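# Move the side-table tablecloth onto the big table

## Task

The six arms are bolted to the top of the big table at roughly these scene-frame spots (metres), each facing the given heading in degrees counter-clockwise from +x: arm1 x=-0.87 y=+0.65 z=+0.72 facing -90; arm2 x=-0.87 y=-0.65 z=+0.72 facing +90; arm3 x=+0.00 y=+0.65 z=+0.72 facing -90; arm4 x=+0.00 y=-0.65 z=+0.72 facing +90; arm5 x=+0.87 y=+0.65 z=+0.72 facing -90; arm6 x=+0.87 y=-0.65 z=+0.72 facing +90. Remove the tablecloth from the side table and lay it on the big table so that no part of it droops past the table edge. Every item standing on the side table has to finish directly on the uncovered side-table top, upright in the same way as at the start and close to its original spot. At the end, open the grippers and pull the arms away; anything that stays in place only because a robot is holding it does not count as done.

## Robot and tools

Robots: six identical i2rt Big YAM arms named arm1 to arm6, each with six revolute joints, a two-finger gripper and a wrist camera. The feet sit on the big table at the positions listed in the task; odd-numbered arms are on the +y side facing -y, even-numbered arms on the -y side facing +y. The hand reaches roughly 1.0 m out from the joint 1 axis. Two fixed room cameras, cam_high and cam_low, watch the scene; wrist cameras are arm1_cam_wrist to arm6_cam_wrist. With joints 1 and 6 at zero and the hand level pointing ahead, the wrist camera rides on top of the hand looking toward the fingertips.

Frame: a single scene frame, origin on the floor, +z up, distances in metres. The hand point is halfway between the fingertips; the hand's z axis runs along the fingers and its y axis is the direction the fingers open and close. No tool takes a Cartesian pose; everything is commanded in joint space.

execute_actions: argument "actions" is a list holding one action or nothing. The action is an object keyed by arm name ("arm1".."arm6"); each arm gets its own object with a single key "joints", which maps joint names to absolute targets (not offsets). Allowed keys and ranges: joint1_rad -2.879 to 2.879 (rotation about the foot, positive counter-clockwise seen from above, 0 points along the foot heading); joint2_rad 0 to 3.141 (shoulder, 0 has the upper arm lying back roughly flat, increasing lifts it up and over forward); joint3_rad 0 to 3.019 (elbow, 0 folded, increasing opens); joint4_rad -1.692 to 1.57 (hand pitch, positive tips fingers up); joint5_rad -1.57 to 1.57 (hand yaw, positive toward the arm's right); joint6_rad -2.094 to 2.094 (hand roll, positive clockwise viewed from behind the hand); gripper_m 0 to 0.093 metres of fingertip separation. Joint angles are radians. You may name any subset of joints and arms; all named motions begin together and finish independently. Omitted joints or arms may keep driving toward an earlier target. Optional "cameras" is a list of camera names or "all"; omitted, null or ["all"] returns every camera, [] returns none. An unknown key, name or out-of-range number rejects the whole call and nothing moves. An empty action list just reports state and images.

wait: "seconds" from 0 to 10; commands nothing new, returns the same state and pictures.

zoom_image: "camera" plus "region" [x0, y0, x1, y1] in pixels of that camera's most recent full image, top-left is (0,0), at most 504 by 504 pixels; gives a sharper crop.

finished_scene: "scene" is the number of the current scene; it ends that scene permanently after the last command has been held, and its result says whether the goal was met and gives the next task. Replying without any tool call ends everything.

Reading results: joint_positions gives measured joint values. Tolerances for counting a joint as arrived: ±0.045, ±0.14, ±0.09, ±0.055, ±0.03, ±0.035 rad for joints 1 to 6 and ±0.003 m for the gripper. joint_status tells how each commanded motion of the last accepted action ended. "off_target": stopped short and may still push. "contact_stop" or "time_out": the old target is dropped and the joint holds where it halted, except that a timed-out joint can keep a target (its old one, or one no further than 0.375, 0.375, 0.113, 0.225, 0.075, 0.3 rad from its position for joints 1 to 6) and keep pressing, moving on its own if the path opens. "joint command not followed" with a "cause:" line means a safety check (self and arm-to-arm clearance) refused that arm's joint targets; its gripper target still runs; such joints show "not_followed" and may be retried on later actions until valid targets arrive. on_its_own lists what moved or is held without this call commanding it; "held at" means the held target, not the actual position. After a stop, later execute_actions, wait and finished_scene calls in the same reply are skipped.

Cautions: joints move at different speeds so the hand can sweep wide between postures; plan intermediate postures. The clearance check ignores fingers, gripper housings and wrist cameras and can react late, so arms can still collide; a forceful press between two robots ends the run. Arms do not stop on contact and can push hard; to relieve a push, command the joint to its reported position. Tiny target changes may not move a joint. Grippers squeeze with roughly 50 to 62 N per pad. Never knock rigid objects off or out of the work area; cloth does not count for that. Avoid drops, slips and slams. The robot keeps its last command while you are composing a reply. Holding loads heats motors: a MOTOR HOT line appears from 85 °C, and at 100 °C an OVER-TEMPERATURE FAULT drops that arm until it cools, with unreached keys marked "limit_stop_at_motor_heat"; resend those targets afterwards.

Each tool is called after "Emit:" as name(argument=value, ...), one argument or row to a line, values as JSON.

## Session

Emit:
execute_actions(
  actions=[],
)

Scene clock: 0.00 s.
arm1.joint_positions: joint1_rad=+0.011 joint2_rad=+0.441 joint3_rad=+1.477 joint4_rad=-1.540 joint5_rad=+0.016 joint6_rad=+0.011 gripper_m=+0.095
arm1.joint_status: not commanded
arm1.hand: x=-0.8738 y=+0.5326 z=+1.3540 quat_wxyz=(-0.363, -0.609, -0.608, +0.358) (m; scene frame)
arm2.joint_positions: joint1_rad=+0.005 joint2_rad=+0.436 joint3_rad=+1.463 joint4_rad=-1.545 joint5_rad=+0.016 joint6_rad=+0.012 gripper_m=+0.094
arm2.joint_status: not commanded
arm2.hand: x=-0.8796 y=-0.5321 z=+1.2900 quat_wxyz=(-0.358, +0.617, -0.606, -0.353) (m; scene frame)
arm3.joint_positions: joint1_rad=+0.006 joint2_rad=+0.449 joint3_rad=+1.469 joint4_rad=-1.528 joint5_rad=-0.015 joint6_rad=+0.002 gripper_m=+0.094
arm3.joint_status: not commanded
arm3.hand: x=-0.0021 y=+0.5246 z=+1.2924 quat_wxyz=(-0.358, -0.617, -0.602, +0.359) (m; scene frame)
arm4.joint_positions: joint1_rad=+0.011 joint2_rad=+0.430 joint3_rad=+1.481 joint4_rad=-1.526 joint5_rad=+0.016 joint6_rad=+0.017 gripper_m=+0.095
arm4.joint_status: not commanded
arm4.hand: x=-0.0032 y=-0.5359 z=+1.2898 quat_wxyz=(-0.359, +0.613, -0.594, -0.378) (m; scene frame)
arm5.joint_positions: joint1_rad=-0.012 joint2_rad=+0.426 joint3_rad=+1.468 joint4_rad=-1.529 joint5_rad=+0.015 joint6_rad=+0.009 gripper_m=+0.094
arm5.joint_status: not commanded
arm5.hand: x=+0.8676 y=+0.5391 z=+1.3561 quat_wxyz=(-0.358, -0.616, -0.593, +0.376) (m; scene frame)
arm6.joint_positions: joint1_rad=+0.003 joint2_rad=+0.454 joint3_rad=+1.482 joint4_rad=-1.543 joint5_rad=+0.010 joint6_rad=-0.016 gripper_m=+0.095
arm6.joint_status: not commanded
arm6.hand: x=+0.8676 y=-0.5253 z=+1.3801 quat_wxyz=(-0.356, +0.624, -0.599, -0.354) (m; scene frame)
pictures: arm1_cam_wrist, arm2_cam_wrist, arm3_cam_wrist, arm4_cam_wrist, arm5_cam_wrist, arm6_cam_wrist, cam_high, cam_low
Images, in order (width x height): arm1_cam_wrist 504x504, arm2_cam_wrist 504x504, arm3_cam_wrist 504x504, arm4_cam_wrist 504x504, arm5_cam_wrist 504x504, arm6_cam_wrist 504x504, cam_high 504x504, cam_low 504x504.

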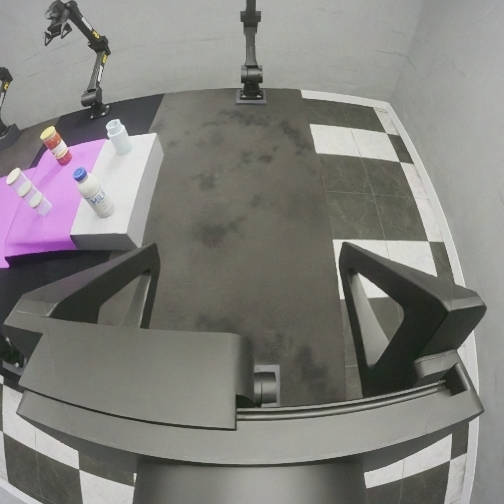

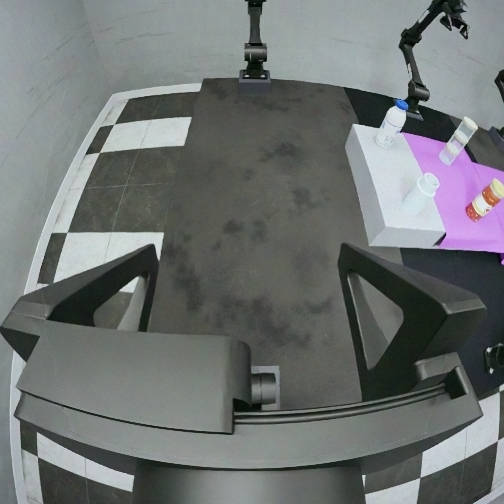

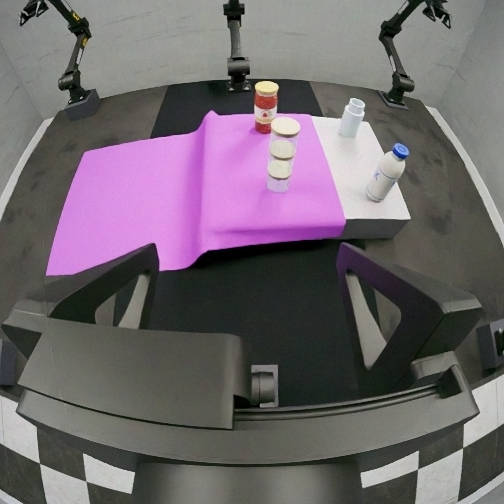

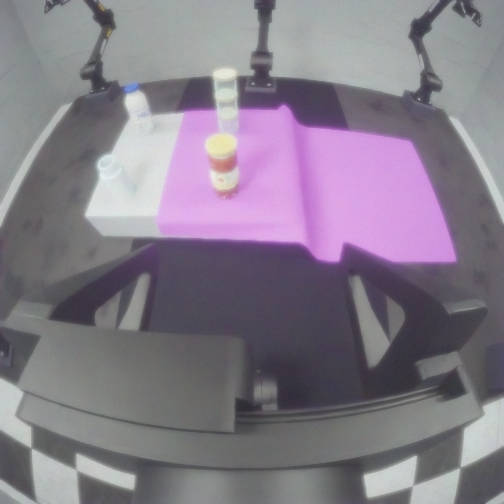

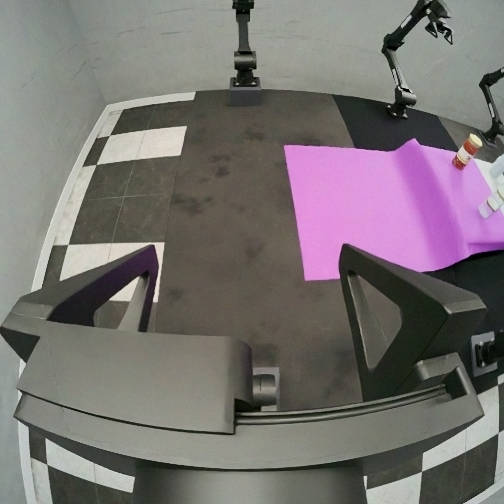

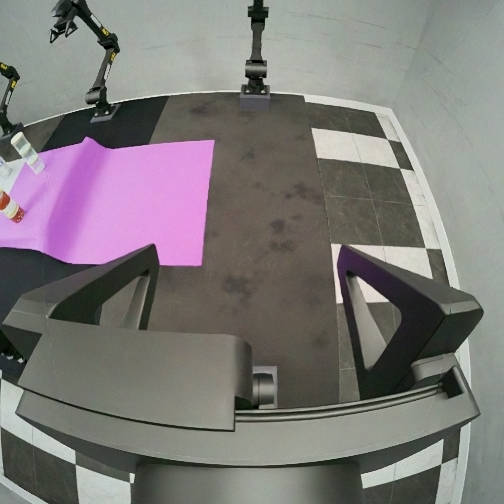

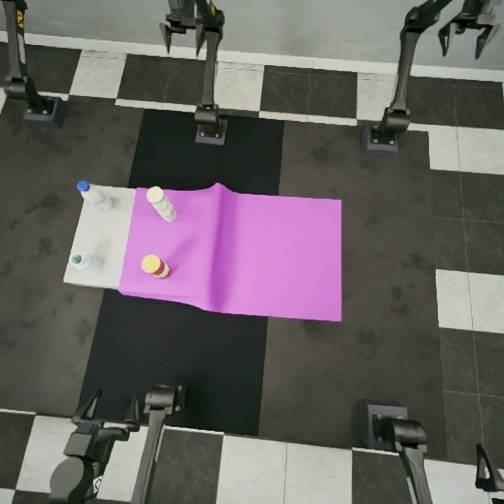

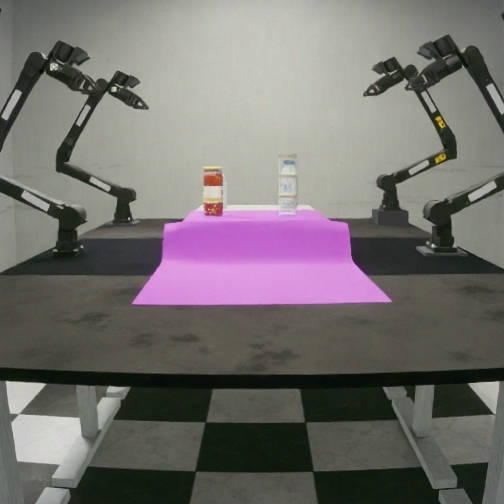

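Emit:
zoom_image(
  camera="cam_low",
  region=[150,130,370,280],
)

Emit:
zoom_image(
  camera="cam_high",
  region=[40,150,260,330],
)

Emit:
execute_actions(
  actions=[
    {"arm3":{"joints":{"joint2_rad":0.9,"joint3_rad":0.9,"joint4_rad":0}},"arm4":{"joints":{"joint2_rad":0.9,"joint3_rad":0.5,"joint4_rad":0.4}},"arm5":{"joints":{"joint2_rad":1.4,"joint3_rad":1.4,"joint4_rad":-1.5}},"arm6":{"joints":{"joint2_rad":1.4,"joint3_rad":1.0,"joint4_rad":-1.1}}},
  ],
)

Region (150, 130, 370, 280) of cam_low's 504x504 image, scaled by 2.291, with more detail than that image has; it fills the top 344 rows of this view, and the rest is white.

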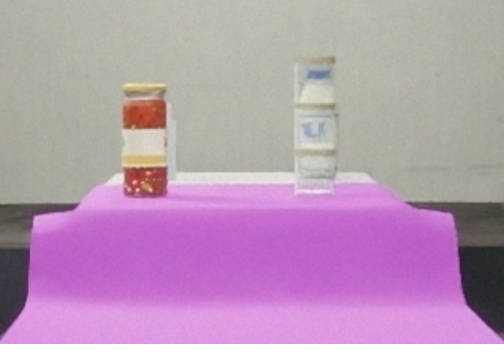

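Region (40, 150, 260, 330) of cam_high's 504x504 image, scaled by 2.291, with more detail than that image has; it fills the top 412 rows of this view, and the rest is white.

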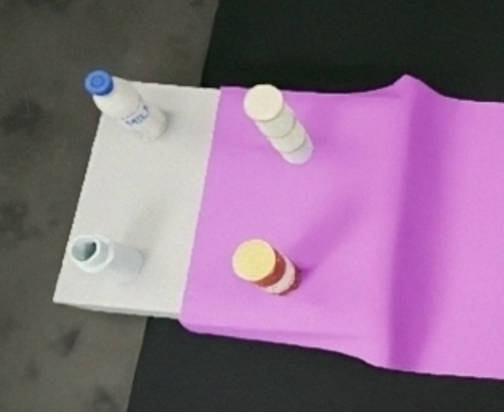

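Scene clock: 2.50 s.
arm1.joint_positions: joint1_rad=+0.011 joint2_rad=+0.441 joint3_rad=+1.477 joint4_rad=-1.540 joint5_rad=+0.016 joint6_rad=+0.011 gripper_m=+0.095
arm1.joint_status: not commanded
arm1.hand: x=-0.8738 y=+0.5326 z=+1.3540 quat_wxyz=(-0.363, -0.609, -0.608, +0.358) (m; scene frame)
arm2.joint_positions: joint1_rad=+0.005 joint2_rad=+0.436 joint3_rad=+1.463 joint4_rad=-1.545 joint5_rad=+0.016 joint6_rad=+0.012 gripper_m=+0.094
arm2.joint_status: not commanded
arm2.hand: x=-0.8796 y=-0.5321 z=+1.2900 quat_wxyz=(-0.358, +0.617, -0.606, -0.353) (m; scene frame)
arm3.joint_positions: joint1_rad=+0.006 joint2_rad=+0.896 joint3_rad=+0.887 joint4_rad=-0.020 joint5_rad=-0.015 joint6_rad=+0.002 gripper_m=+0.094
arm3.joint_status: all done
arm3.hand: x=-0.0128 y=+0.1839 z=+1.1885 quat_wxyz=(-0.489, -0.512, -0.502, +0.496) (m; scene frame)
arm4.joint_positions: joint1_rad=+0.011 joint2_rad=+0.911 joint3_rad=+0.500 joint4_rad=+0.377 joint5_rad=+0.016 joint6_rad=+0.017 gripper_m=+0.095
arm4.joint_status: all done
arm4.hand: x=-0.0228 y=-0.2112 z=+1.0308 quat_wxyz=(-0.476, +0.515, -0.502, -0.506) (m; scene frame)
arm5.joint_positions: joint1_rad=-0.012 joint2_rad=+1.406 joint3_rad=+1.391 joint4_rad=-1.503 joint5_rad=+0.015 joint6_rad=+0.009 gripper_m=+0.094
arm5.joint_status: all done
arm5.hand: x=+0.8587 y=+0.2305 z=+1.0588 quat_wxyz=(-0.014, -0.718, -0.695, +0.029) (m; scene frame)
arm6.joint_positions: joint1_rad=+0.003 joint2_rad=+1.395 joint3_rad=+0.978 joint4_rad=-1.110 joint5_rad=+0.010 joint6_rad=-0.016 gripper_m=+0.095
arm6.joint_status: all done
arm6.hand: x=+0.8605 y=-0.2673 z=+0.9305 quat_wxyz=(-0.018, +0.723, -0.690, -0.011) (m; scene frame)
pictures: arm1_cam_wrist, arm2_cam_wrist, arm3_cam_wrist, arm4_cam_wrist, arm5_cam_wrist, arm6_cam_wrist, cam_high, cam_low
Images, in order (width x height): arm1_cam_wrist 504x504, arm2_cam_wrist 504x504, arm3_cam_wrist 504x504, arm4_cam_wrist 504x504, arm5_cam_wrist 504x504, arm6_cam_wrist 504x504, cam_high 504x504, cam_low 504x504.

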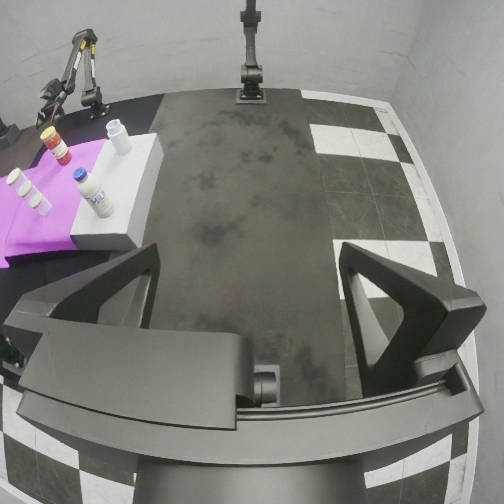

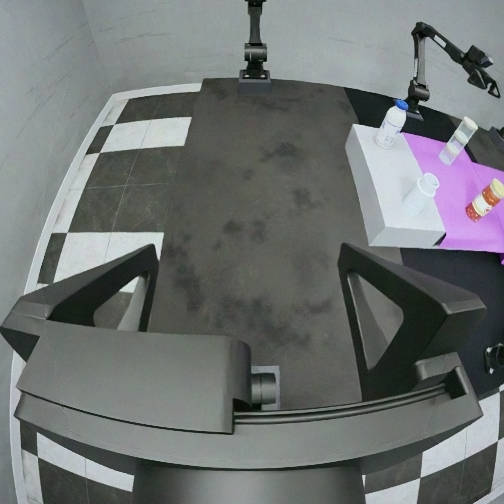

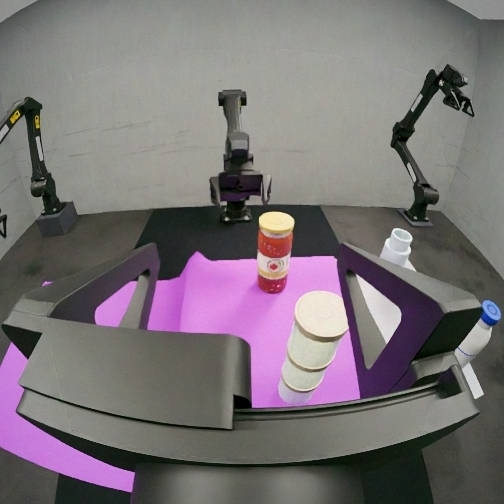

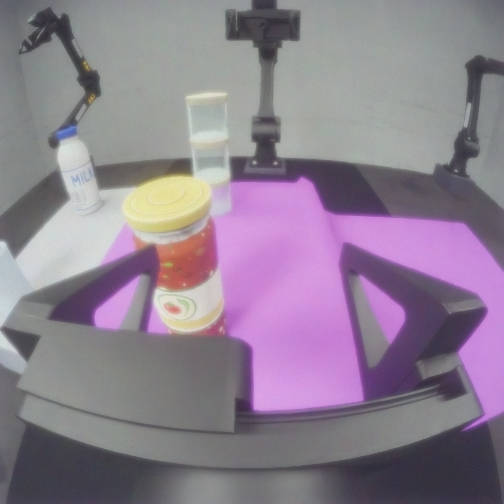

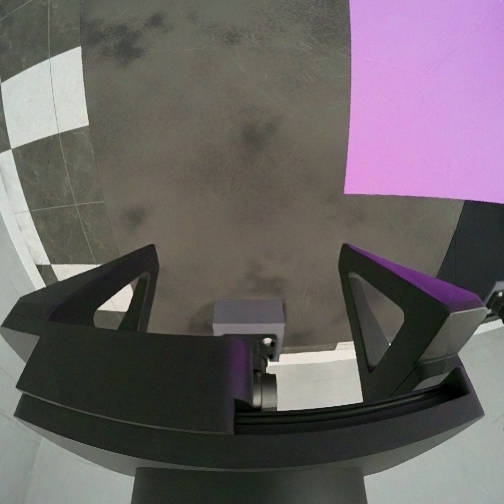

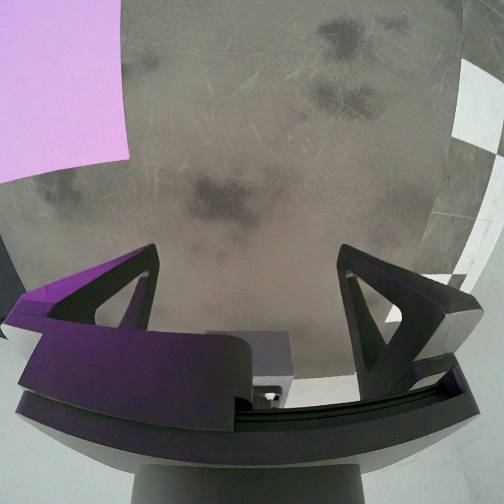

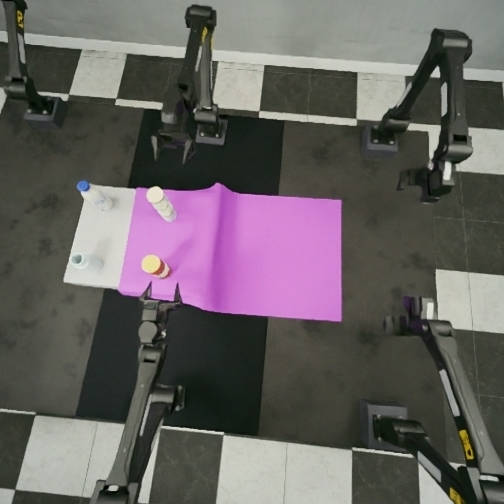

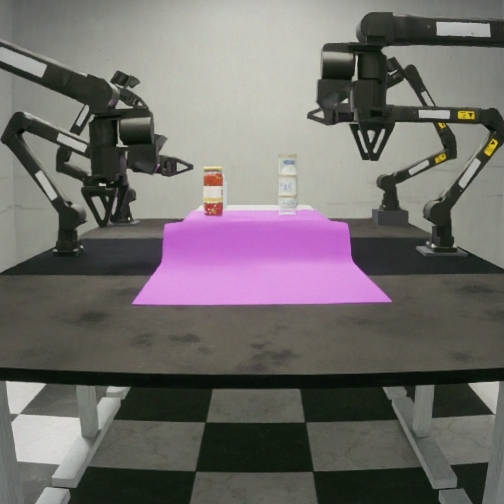

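Emit:
execute_actions(
  actions=[
    {"arm3":{"joints":{"joint2_rad":0.6,"joint3_rad":0.25,"joint4_rad":0.2}},"arm4":{"joints":{"joint2_rad":0.6,"joint3_rad":0.25,"joint4_rad":0.2}}},
  ],
  cameras=[],
)

Emit:
execute_actions(
  actions=[
    {"arm3":{"joints":{"joint1_rad":-0.13,"joint2_rad":0.9,"joint4_rad":0.5}},"arm4":{"joints":{"joint1_rad":0.13,"joint2_rad":0.9,"joint4_rad":0.5}},"arm5":{"joints":{"joint1_rad":-0.5,"joint2_rad":1.7,"joint3_rad":1.15,"joint4_rad":-1.0}},"arm6":{"joints":{"joint1_rad":0.5,"joint2_rad":1.7,"joint3_rad":1.1,"joint4_rad":-0.95}}},
  ],
)

Scene clock: 7.63 s.
arm1.joint_positions: joint1_rad=+0.011 joint2_rad=+0.441 joint3_rad=+1.477 joint4_rad=-1.540 joint5_rad=+0.016 joint6_rad=+0.011 gripper_m=+0.095
arm1.joint_status: not commanded
arm1.hand: x=-0.8738 y=+0.5326 z=+1.3540 quat_wxyz=(-0.363, -0.609, -0.608, +0.358) (m; scene frame)
arm2.joint_positions: joint1_rad=+0.005 joint2_rad=+0.436 joint3_rad=+1.463 joint4_rad=-1.545 joint5_rad=+0.016 joint6_rad=+0.012 gripper_m=+0.094
arm2.joint_status: not commanded
arm2.hand: x=-0.8796 y=-0.5321 z=+1.2900 quat_wxyz=(-0.358, +0.617, -0.606, -0.353) (m; scene frame)
arm3.joint_positions: joint1_rad=+0.006 joint2_rad=+0.605 joint3_rad=+0.246 joint4_rad=+0.190 joint5_rad=-0.015 joint6_rad=+0.002 gripper_m=+0.094
arm3.joint_status: all done
arm3.hand: x=-0.0090 y=+0.3010 z=+0.9563 quat_wxyz=(-0.453, -0.546, -0.535, +0.458) (m; scene frame)
arm4.joint_positions: joint1_rad=+0.011 joint2_rad=+0.604 joint3_rad=+0.244 joint4_rad=+0.207 joint5_rad=+0.016 joint6_rad=+0.017 gripper_m=+0.095
arm4.joint_status: all done
arm4.hand: x=-0.0175 y=-0.3012 z=+0.9499 quat_wxyz=(-0.447, +0.544, -0.529, -0.474) (m; scene frame)
arm5.joint_positions: joint1_rad=-0.012 joint2_rad=+1.406 joint3_rad=+1.391 joint4_rad=-1.503 joint5_rad=+0.015 joint6_rad=+0.009 gripper_m=+0.094
arm5.joint_status: not commanded
arm5.hand: x=+0.8587 y=+0.2305 z=+1.0588 quat_wxyz=(-0.014, -0.718, -0.695, +0.029) (m; scene frame)
arm6.joint_positions: joint1_rad=+0.003 joint2_rad=+1.395 joint3_rad=+0.978 joint4_rad=-1.110 joint5_rad=+0.010 joint6_rad=-0.016 gripper_m=+0.095
arm6.joint_status: not commanded
arm6.hand: x=+0.8605 y=-0.2673 z=+0.9305 quat_wxyz=(-0.018, +0.723, -0.690, -0.011) (m; scene frame)
pictures: none
No camera images: the call's "cameras" was empty. Leave "cameras" out to get every camera's image.

Scene clock: 8.90 s.
arm1.joint_positions: joint1_rad=+0.011 joint2_rad=+0.441 joint3_rad=+1.477 joint4_rad=-1.540 joint5_rad=+0.016 joint6_rad=+0.011 gripper_m=+0.095
arm1.joint_status: not commanded
arm1.hand: x=-0.8738 y=+0.5326 z=+1.3540 quat_wxyz=(-0.363, -0.609, -0.608, +0.358) (m; scene frame)
arm2.joint_positions: joint1_rad=+0.005 joint2_rad=+0.436 joint3_rad=+1.463 joint4_rad=-1.545 joint5_rad=+0.016 joint6_rad=+0.012 gripper_m=+0.094
arm2.joint_status: not commanded
arm2.hand: x=-0.8796 y=-0.5321 z=+1.2900 quat_wxyz=(-0.358, +0.617, -0.606, -0.353) (m; scene frame)
arm3.joint_positions: joint1_rad=-0.128 joint2_rad=+0.904 joint3_rad=+0.246 joint4_rad=+0.481 joint5_rad=-0.015 joint6_rad=+0.002 gripper_m=+0.094
arm3.joint_status: all done
arm3.hand: x=-0.0614 y=+0.2696 z=+0.9231 quat_wxyz=(-0.419, -0.583, -0.499, +0.485) (m; scene frame)
arm4.joint_positions: joint1_rad=+0.126 joint2_rad=+0.897 joint3_rad=+0.244 joint4_rad=+0.477 joint5_rad=+0.016 joint6_rad=+0.017 gripper_m=+0.095
arm4.joint_status: all done
arm4.hand: x=-0.0633 y=-0.2710 z=+0.9140 quat_wxyz=(-0.413, +0.579, -0.502, -0.492) (m; scene frame)
arm5.joint_positions: joint1_rad=-0.512 joint2_rad=+1.698 joint3_rad=+1.130 joint4_rad=-1.008 joint5_rad=+0.015 joint6_rad=+0.009 gripper_m=+0.094
arm5.joint_status: all done
arm5.hand: x=+0.6390 y=+0.2553 z=+0.8419 quat_wxyz=(+0.006, -0.868, -0.496, +0.005) (m; scene frame)
arm6.joint_positions: joint1_rad=+0.509 joint2_rad=+1.715 joint3_rad=+1.085 joint4_rad=-0.954 joint5_rad=+0.010 joint6_rad=-0.016 gripper_m=+0.095
arm6.joint_status: all done
arm6.hand: x=+0.6424 y=-0.2631 z=+0.8399 quat_wxyz=(+0.000, +0.873, -0.487, +0.010) (m; scene frame)
pictures: arm1_cam_wrist, arm2_cam_wrist, arm3_cam_wrist, arm4_cam_wrist, arm5_cam_wrist, arm6_cam_wrist, cam_high, cam_low
Images, in order (width x height): arm1_cam_wrist 504x504, arm2_cam_wrist 504x504, arm3_cam_wrist 504x504, arm4_cam_wrist 504x504, arm5_cam_wrist 504x504, arm6_cam_wrist 504x504, cam_high 504x504, cam_low 504x504.

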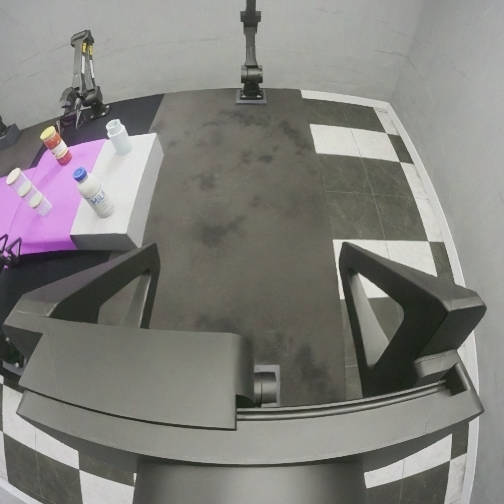

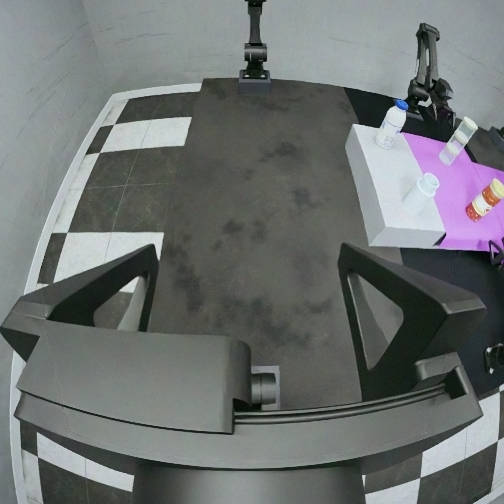

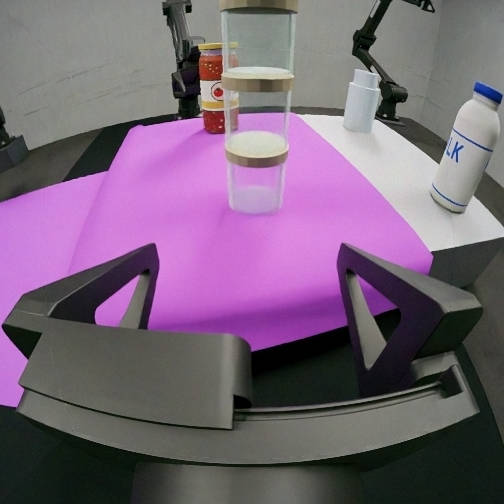

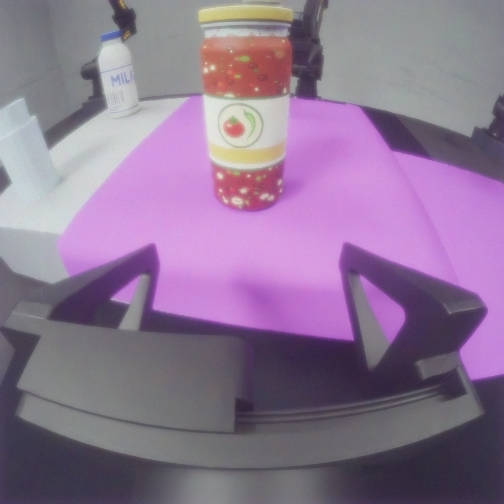

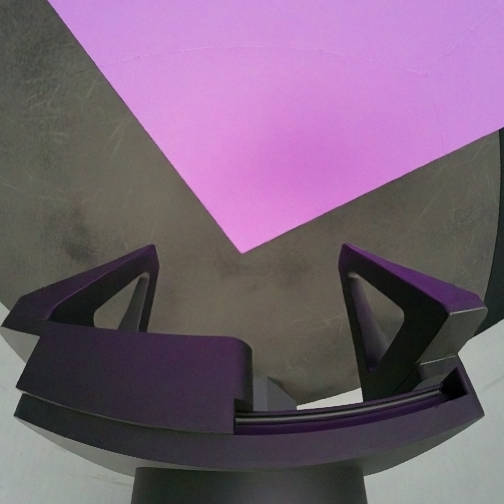

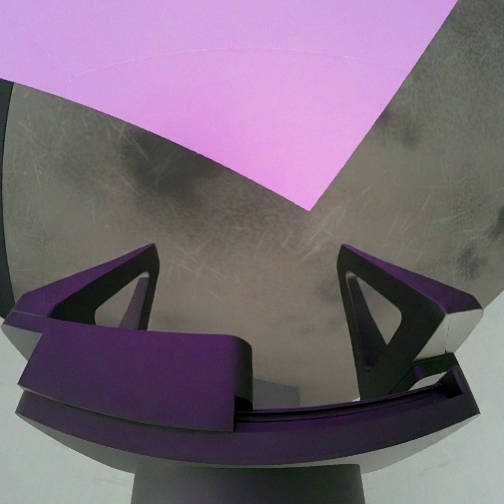

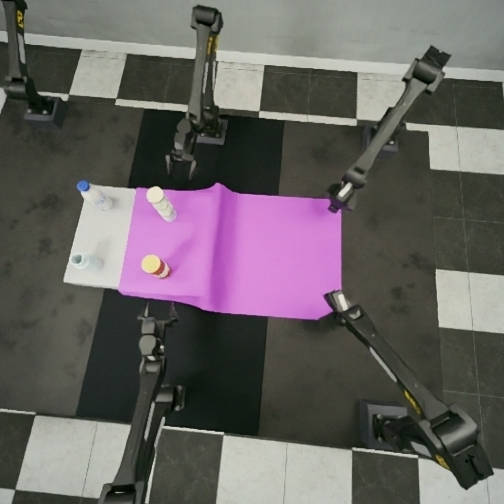

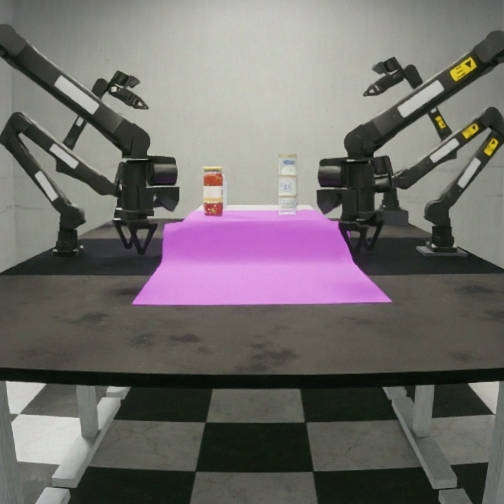

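Emit:
execute_actions(
  actions=[
    {"arm3":{"joints":{"joint1_rad":-0.137,"joint2_rad":1.44,"joint3_rad":0.52,"joint4_rad":0.76}},"arm4":{"joints":{"joint2_rad":1.44,"joint3_rad":0.53,"joint4_rad":0.75}},"arm5":{"joints":{"joint1_rad":-0.857,"joint2_rad":2.3,"joint3_rad":1.9,"joint4_rad":-1.16,"joint6_rad":0.7}},"arm6":{"joints":{"joint1_rad":0.857,"joint2_rad":2.32,"joint3_rad":1.88,"joint4_rad":-1.12,"joint6_rad":-0.7}}},
  ],
)

Scene clock: 11.40 s.
arm1.joint_positions: joint1_rad=+0.011 joint2_rad=+0.441 joint3_rad=+1.477 joint4_rad=-1.540 joint5_rad=+0.016 joint6_rad=+0.011 gripper_m=+0.095
arm1.joint_status: not commanded
arm1.hand: x=-0.8738 y=+0.5326 z=+1.3540 quat_wxyz=(-0.363, -0.609, -0.608, +0.358) (m; scene frame)
arm2.joint_positions: joint1_rad=+0.005 joint2_rad=+0.436 joint3_rad=+1.463 joint4_rad=-1.545 joint5_rad=+0.016 joint6_rad=+0.012 gripper_m=+0.094
arm2.joint_status: not commanded
arm2.hand: x=-0.8796 y=-0.5321 z=+1.2900 quat_wxyz=(-0.358, +0.617, -0.606, -0.353) (m; scene frame)
arm3.joint_positions: joint1_rad=-0.128 joint2_rad=+1.452 joint3_rad=+0.496 joint4_rad=+0.746 joint5_rad=-0.015 joint6_rad=+0.002 gripper_m=+0.094
arm3.joint_status: all done
arm3.hand: x=-0.0812 y=+0.1512 z=+0.8814 quat_wxyz=(-0.411, -0.591, -0.506, +0.476) (m; scene frame)
arm4.joint_positions: joint1_rad=+0.126 joint2_rad=+1.443 joint3_rad=+0.512 joint4_rad=+0.734 joint5_rad=+0.016 joint6_rad=+0.017 gripper_m=+0.095
arm4.joint_status: all done
arm4.hand: x=-0.0851 y=-0.1469 z=+0.8809 quat_wxyz=(-0.408, +0.584, -0.506, -0.486) (m; scene frame)
arm5.joint_positions: joint1_rad=-0.862 joint2_rad=+2.283 joint3_rad=+1.862 joint4_rad=-1.163 joint5_rad=+0.012 joint6_rad=+0.689 gripper_m=+0.094
arm5.joint_status: all done
arm5.hand: x=+0.3583 y=+0.2237 z=+0.7682 quat_wxyz=(+0.005, -1.000, -0.005, +0.001) (m; scene frame)
arm6.joint_positions: joint1_rad=+0.858 joint2_rad=+2.321 joint3_rad=+1.852 joint4_rad=-1.118 joint5_rad=+0.010 joint6_rad=-0.692 gripper_m=+0.095
arm6.joint_status: all done
arm6.hand: x=+0.3557 y=-0.2270 z=+0.7570 quat_wxyz=(+0.003, +1.000, +0.003, +0.010) (m; scene frame)
pictures: arm1_cam_wrist, arm2_cam_wrist, arm3_cam_wrist, arm4_cam_wrist, arm5_cam_wrist, arm6_cam_wrist, cam_high, cam_low
Images, in order (width x height): arm1_cam_wrist 504x504, arm2_cam_wrist 504x504, arm3_cam_wrist 504x504, arm4_cam_wrist 504x504, arm5_cam_wrist 504x504, arm6_cam_wrist 504x504, cam_high 504x504, cam_low 504x504.

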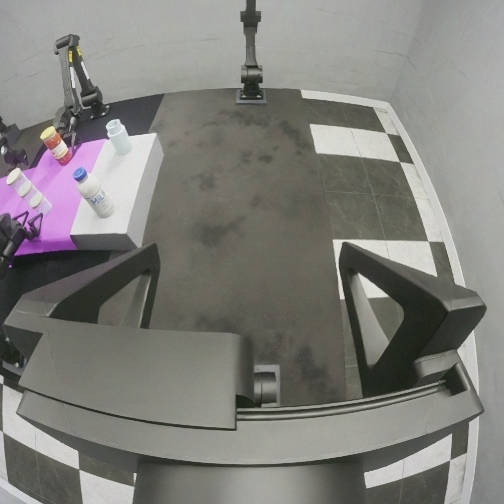

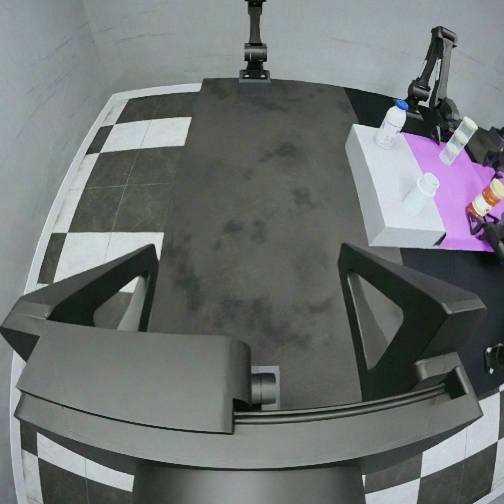

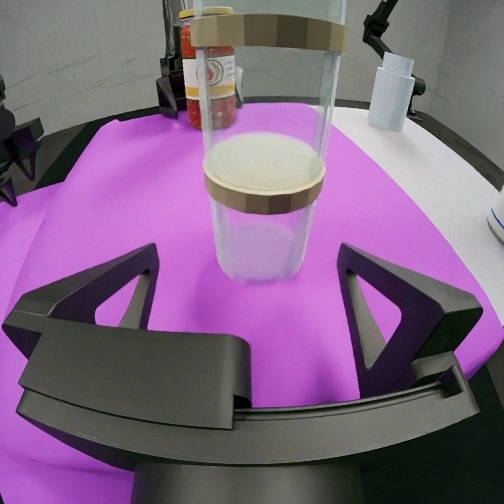

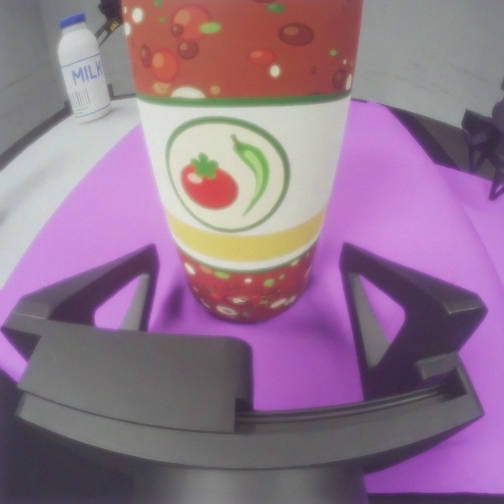

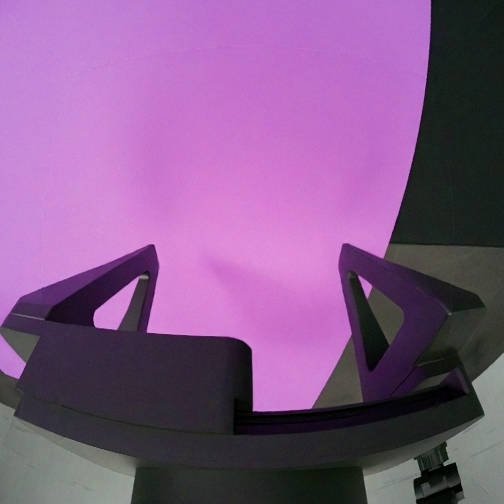

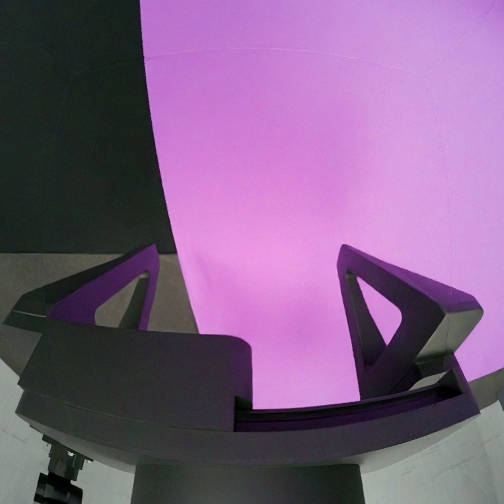

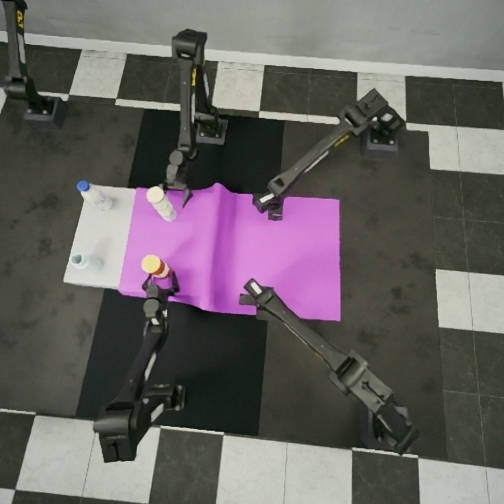

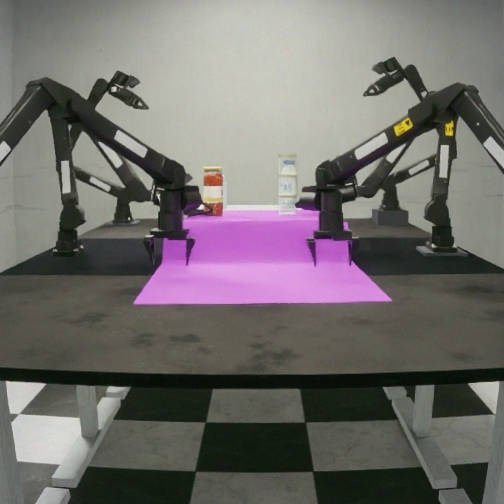

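Emit:
execute_actions(
  actions=[
    {"arm3":{"joints":{"joint1_rad":-0.15,"joint2_rad":1.61,"joint3_rad":0.7,"joint4_rad":0.73}},"arm4":{"joints":{"joint2_rad":1.52,"joint3_rad":0.63,"joint4_rad":0.72}},"arm5":{"joints":{"joint2_rad":2.37,"joint4_rad":-1.08}},"arm6":{"joints":{"joint2_rad":2.38,"joint4_rad":-1.05}}},
  ],
  cameras=["arm3_cam_wrist","arm4_cam_wrist","arm5_cam_wrist","arm6_cam_wrist","cam_low"],
)

Scene clock: 13.00 s.
arm1.joint_positions: joint1_rad=+0.011 joint2_rad=+0.441 joint3_rad=+1.477 joint4_rad=-1.540 joint5_rad=+0.016 joint6_rad=+0.011 gripper_m=+0.095
arm1.joint_status: not commanded
arm1.hand: x=-0.8738 y=+0.5326 z=+1.3540 quat_wxyz=(-0.363, -0.609, -0.608, +0.358) (m; scene frame)
arm2.joint_positions: joint1_rad=+0.005 joint2_rad=+0.436 joint3_rad=+1.463 joint4_rad=-1.545 joint5_rad=+0.016 joint6_rad=+0.012 gripper_m=+0.094
arm2.joint_status: not commanded
arm2.hand: x=-0.8796 y=-0.5321 z=+1.2900 quat_wxyz=(-0.358, +0.617, -0.606, -0.353) (m; scene frame)
arm3.joint_positions: joint1_rad=-0.142 joint2_rad=+1.619 joint3_rad=+0.657 joint4_rad=+0.735 joint5_rad=-0.015 joint6_rad=+0.002 gripper_m=+0.094
arm3.joint_status: all done
arm3.hand: x=-0.0991 y=+0.0927 z=+0.8665 quat_wxyz=(-0.404, -0.599, -0.505, +0.473) (m; scene frame)
arm4.joint_positions: joint1_rad=+0.126 joint2_rad=+1.513 joint3_rad=+0.595 joint4_rad=+0.729 joint5_rad=+0.016 joint6_rad=+0.017 gripper_m=+0.095
arm4.joint_status: all done
arm4.hand: x=-0.0905 y=-0.1161 z=+0.8833 quat_wxyz=(-0.410, +0.582, -0.504, -0.488) (m; scene frame)
arm5.joint_positions: joint1_rad=-0.861 joint2_rad=+2.327 joint3_rad=+1.876 joint4_rad=-1.087 joint5_rad=+0.013 joint6_rad=+0.691 gripper_m=+0.094
arm5.joint_status: all done
arm5.hand: x=+0.3453 y=+0.2126 z=+0.7446 quat_wxyz=(-0.009, -1.000, -0.003, +0.019) (m; scene frame)
arm6.joint_positions: joint1_rad=+0.859 joint2_rad=+2.363 joint3_rad=+1.855 joint4_rad=-1.057 joint5_rad=+0.012 joint6_rad=-0.694 gripper_m=+0.095
arm6.joint_status: all done
arm6.hand: x=+0.3493 y=-0.2217 z=+0.7315 quat_wxyz=(-0.005, +1.000, +0.005, +0.002) (m; scene frame)
pictures: arm3_cam_wrist, arm4_cam_wrist, arm5_cam_wrist, arm6_cam_wrist, cam_low
Images, in order (width x height): arm3_cam_wrist 504x504, arm4_cam_wrist 504x504, arm5_cam_wrist 504x504, arm6_cam_wrist 504x504, cam_low 504x504.

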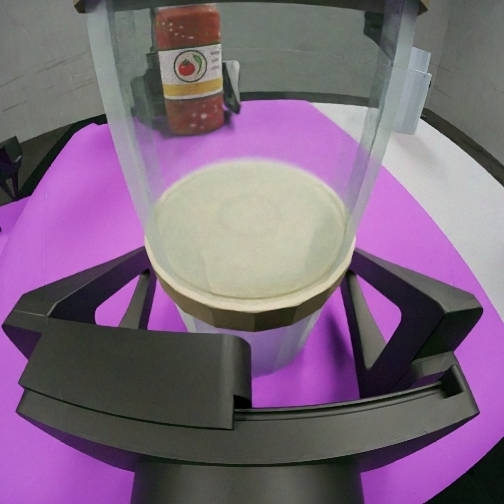

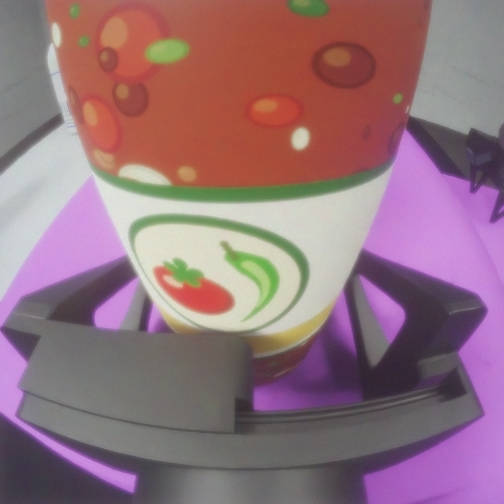

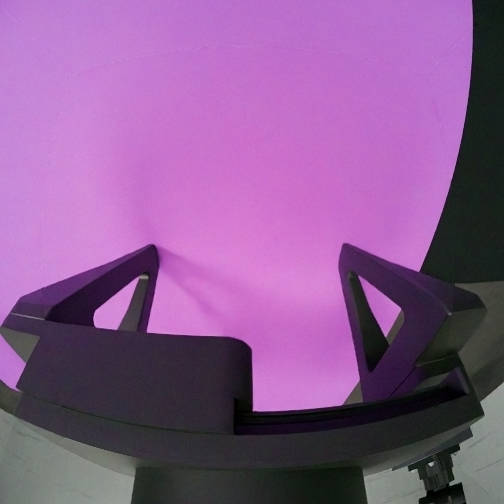

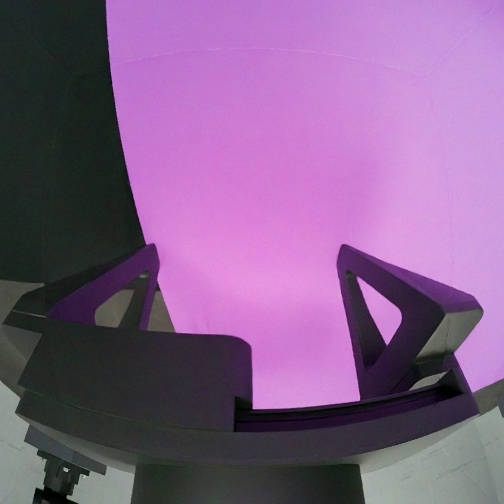

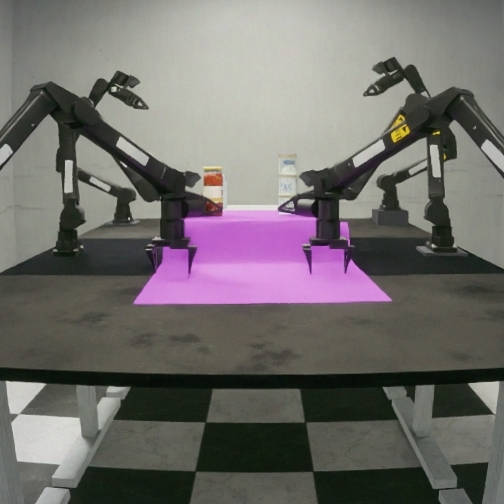

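Emit:
execute_actions(
  actions=[
    {"arm3":{"joints":{"gripper_m":0.04}},"arm4":{"joints":{"gripper_m":0.05}},"arm5":{"joints":{"joint2_rad":2.42}},"arm6":{"joints":{"joint2_rad":2.41}}},
  ],
  cameras=[],
)

Emit:
execute_actions(
  actions=[
    {"arm3":{"joints":{"joint3_rad":0.82,"joint4_rad":0.6}},"arm4":{"joints":{"joint3_rad":0.76,"joint4_rad":0.59}},"arm5":{"joints":{"gripper_m":0}},"arm6":{"joints":{"gripper_m":0}}},
  ],
  cameras=["arm3_cam_wrist","arm4_cam_wrist","arm5_cam_wrist","arm6_cam_wrist","cam_low"],
)

Scene clock: 14.20 s.
arm1.joint_positions: joint1_rad=+0.011 joint2_rad=+0.441 joint3_rad=+1.477 joint4_rad=-1.540 joint5_rad=+0.016 joint6_rad=+0.011 gripper_m=+0.095
arm1.joint_status: not commanded
arm1.hand: x=-0.8738 y=+0.5326 z=+1.3540 quat_wxyz=(-0.363, -0.609, -0.608, +0.358) (m; scene frame)
arm2.joint_positions: joint1_rad=+0.005 joint2_rad=+0.436 joint3_rad=+1.463 joint4_rad=-1.545 joint5_rad=+0.016 joint6_rad=+0.012 gripper_m=+0.094
arm2.joint_status: not commanded
arm2.hand: x=-0.8796 y=-0.5321 z=+1.2900 quat_wxyz=(-0.358, +0.617, -0.606, -0.353) (m; scene frame)
arm3.joint_positions: joint1_rad=-0.142 joint2_rad=+1.619 joint3_rad=+0.657 joint4_rad=+0.734 joint5_rad=-0.015 joint6_rad=+0.002 gripper_m=+0.058
arm3.joint_status: gripper_m off_target (ended at +0.058, target +0.040)
arm3.hand: x=-0.0993 y=+0.0927 z=+0.8664 quat_wxyz=(-0.403, -0.599, -0.505, +0.473) (m; scene frame)
arm4.joint_positions: joint1_rad=+0.126 joint2_rad=+1.513 joint3_rad=+0.595 joint4_rad=+0.729 joint5_rad=+0.014 joint6_rad=+0.018 gripper_m=+0.066
arm4.joint_status: gripper_m off_target (ended at +0.066, target +0.050)
arm4.hand: x=-0.0910 y=-0.1162 z=+0.8832 quat_wxyz=(-0.409, +0.583, -0.504, -0.488) (m; scene frame)
arm5.joint_positions: joint1_rad=-0.861 joint2_rad=+2.333 joint3_rad=+1.882 joint4_rad=-1.092 joint5_rad=+0.014 joint6_rad=+0.699 gripper_m=+0.094
arm5.joint_status: all done
arm5.hand: x=+0.3449 y=+0.2126 z=+0.7434 quat_wxyz=(-0.007, -1.000, +0.000, +0.018) (m; scene frame)
arm6.joint_positions: joint1_rad=+0.859 joint2_rad=+2.364 joint3_rad=+1.855 joint4_rad=-1.057 joint5_rad=+0.012 joint6_rad=-0.694 gripper_m=+0.095
arm6.joint_status: all done
arm6.hand: x=+0.3496 y=-0.2219 z=+0.7305 quat_wxyz=(-0.004, +1.000, +0.005, +0.002) (m; scene frame)
pictures: none
No camera images: the call's "cameras" was empty. Leave "cameras" out to get every camera's image.

Scene clock: 15.07 s.
arm1.joint_positions: joint1_rad=+0.011 joint2_rad=+0.441 joint3_rad=+1.477 joint4_rad=-1.540 joint5_rad=+0.016 joint6_rad=+0.011 gripper_m=+0.095
arm1.joint_status: not commanded
arm1.hand: x=-0.8738 y=+0.5326 z=+1.3540 quat_wxyz=(-0.363, -0.609, -0.608, +0.358) (m; scene frame)
arm2.joint_positions: joint1_rad=+0.005 joint2_rad=+0.436 joint3_rad=+1.463 joint4_rad=-1.545 joint5_rad=+0.016 joint6_rad=+0.012 gripper_m=+0.094
arm2.joint_status: not commanded
arm2.hand: x=-0.8796 y=-0.5321 z=+1.2900 quat_wxyz=(-0.358, +0.617, -0.606, -0.353) (m; scene frame)
arm3.joint_positions: joint1_rad=-0.142 joint2_rad=+1.627 joint3_rad=+0.746 joint4_rad=+0.589 joint5_rad=-0.015 joint6_rad=+0.002 gripper_m=+0.058
arm3.joint_status: all done
arm3.hand: x=-0.1036 y=+0.0696 z=+0.8690 quat_wxyz=(-0.387, -0.614, -0.517, +0.453) (m; scene frame)
arm4.joint_positions: joint1_rad=+0.126 joint2_rad=+1.529 joint3_rad=+0.690 joint4_rad=+0.583 joint5_rad=+0.014 joint6_rad=+0.018 gripper_m=+0.066
arm4.joint_status: all done
arm4.hand: x=-0.0955 y=-0.0909 z=+0.8858 quat_wxyz=(-0.393, +0.599, -0.518, -0.468) (m; scene frame)
arm5.joint_positions: joint1_rad=-0.859 joint2_rad=+2.341 joint3_rad=+1.897 joint4_rad=-1.081 joint5_rad=+0.012 joint6_rad=+0.699 gripper_m=+0.001
arm5.joint_status: all done
arm5.hand: x=+0.3403 y=+0.2062 z=+0.7436 quat_wxyz=(-0.014, -1.000, -0.001, +0.025) (m; scene frame)
arm6.joint_positions: joint1_rad=+0.852 joint2_rad=+2.367 joint3_rad=+1.860 joint4_rad=-1.048 joint5_rad=+0.018 joint6_rad=-0.694 gripper_m=+0.001
arm6.joint_status: all done
arm6.hand: x=+0.3502 y=-0.2155 z=+0.7304 quat_wxyz=(-0.010, +1.000, +0.001, +0.000) (m; scene frame)
pictures: arm3_cam_wrist, arm4_cam_wrist, arm5_cam_wrist, arm6_cam_wrist, cam_low
Images, in order (width x height): arm3_cam_wrist 504x504, arm4_cam_wrist 504x504, arm5_cam_wrist 504x504, arm6_cam_wrist 504x504, cam_low 504x504.

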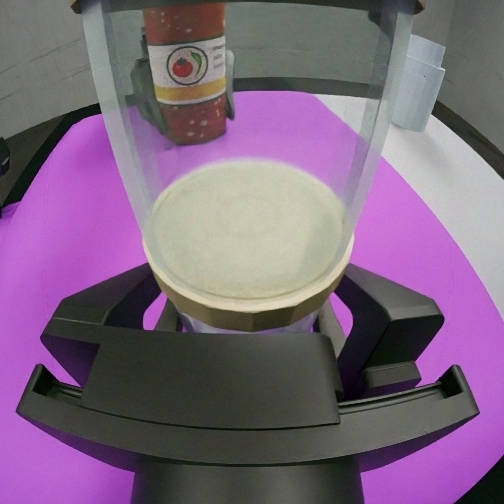

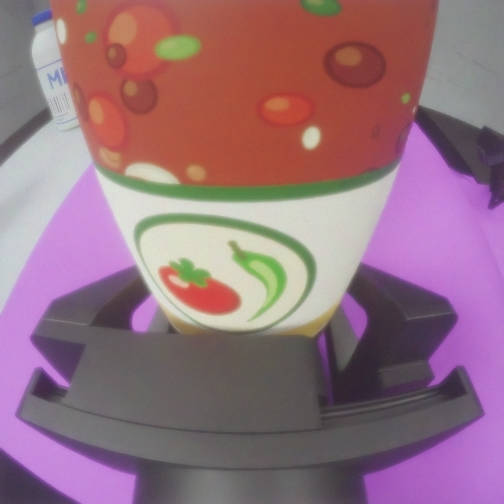

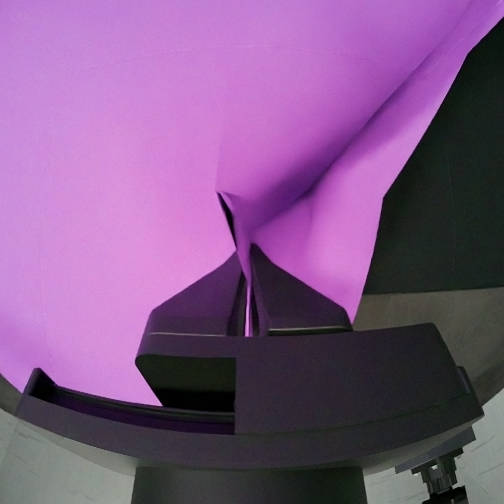

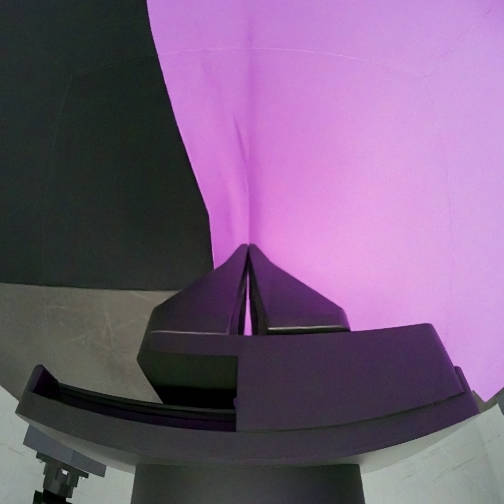

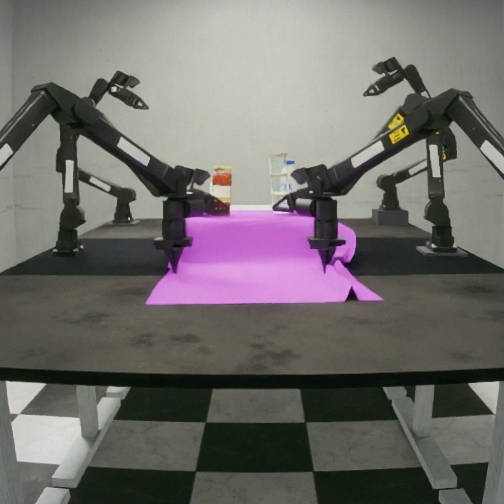

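Emit:
execute_actions(
  actions=[
    {"arm3":{"joints":{"joint2_rad":1.47,"joint4_rad":0.52}},"arm4":{"joints":{"joint2_rad":1.37,"joint4_rad":0.51}},"arm5":{"joints":{"joint2_rad":2.25}},"arm6":{"joints":{"joint2_rad":2.27}}},
  ],
  cameras=["cam_high","cam_low"],
)

Scene clock: 16.80 s.
arm1.joint_positions: joint1_rad=+0.011 joint2_rad=+0.441 joint3_rad=+1.477 joint4_rad=-1.540 joint5_rad=+0.016 joint6_rad=+0.011 gripper_m=+0.095
arm1.joint_status: not commanded
arm1.hand: x=-0.8738 y=+0.5326 z=+1.3540 quat_wxyz=(-0.363, -0.609, -0.608, +0.358) (m; scene frame)
arm2.joint_positions: joint1_rad=+0.005 joint2_rad=+0.436 joint3_rad=+1.463 joint4_rad=-1.545 joint5_rad=+0.016 joint6_rad=+0.012 gripper_m=+0.094
arm2.joint_status: not commanded
arm2.hand: x=-0.8796 y=-0.5321 z=+1.2900 quat_wxyz=(-0.358, +0.617, -0.606, -0.353) (m; scene frame)
arm3.joint_positions: joint1_rad=-0.142 joint2_rad=+1.488 joint3_rad=+0.747 joint4_rad=+0.507 joint5_rad=-0.015 joint6_rad=+0.002 gripper_m=+0.058
arm3.joint_status: all done
arm3.hand: x=-0.1018 y=+0.0795 z=+0.9289 quat_wxyz=(-0.402, -0.600, -0.506, +0.472) (m; scene frame)
arm4.joint_positions: joint1_rad=+0.126 joint2_rad=+1.416 joint3_rad=+0.695 joint4_rad=+0.482 joint5_rad=+0.014 joint6_rad=+0.018 gripper_m=+0.066
arm4.joint_status: all done
arm4.hand: x=-0.0936 y=-0.1016 z=+0.9250 quat_wxyz=(-0.397, +0.595, -0.514, -0.473) (m; scene frame)
arm5.joint_positions: joint1_rad=-0.858 joint2_rad=+2.241 joint3_rad=+1.897 joint4_rad=-1.079 joint5_rad=+0.012 joint6_rad=+0.699 gripper_m=+0.001
arm5.joint_status: all done
arm5.hand: x=+0.3291 y=+0.1963 z=+0.8113 quat_wxyz=(-0.047, -0.997, -0.001, +0.064) (m; scene frame)
arm6.joint_positions: joint1_rad=+0.852 joint2_rad=+2.276 joint3_rad=+1.860 joint4_rad=-1.048 joint5_rad=+0.012 joint6_rad=-0.694 gripper_m=+0.001
arm6.joint_status: all done
arm6.hand: x=+0.3366 y=-0.2051 z=+0.7907 quat_wxyz=(-0.037, +0.999, +0.001, -0.037) (m; scene frame)
pictures: cam_high, cam_low
Images, in order (width x height): cam_high 504x504, cam_low 504x504.

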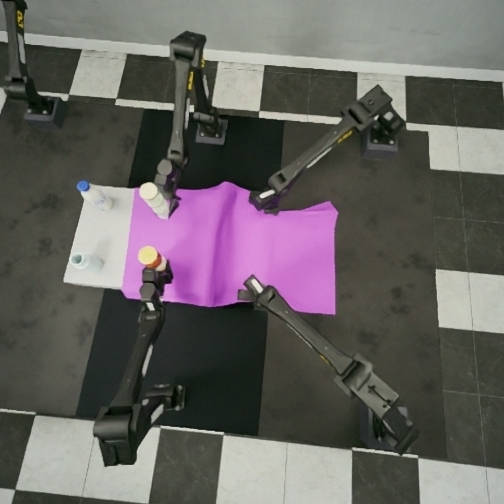

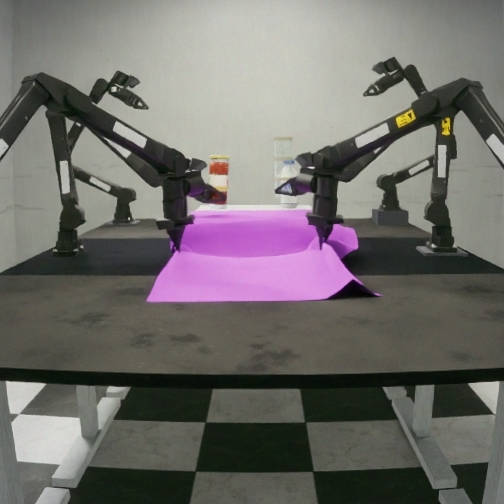

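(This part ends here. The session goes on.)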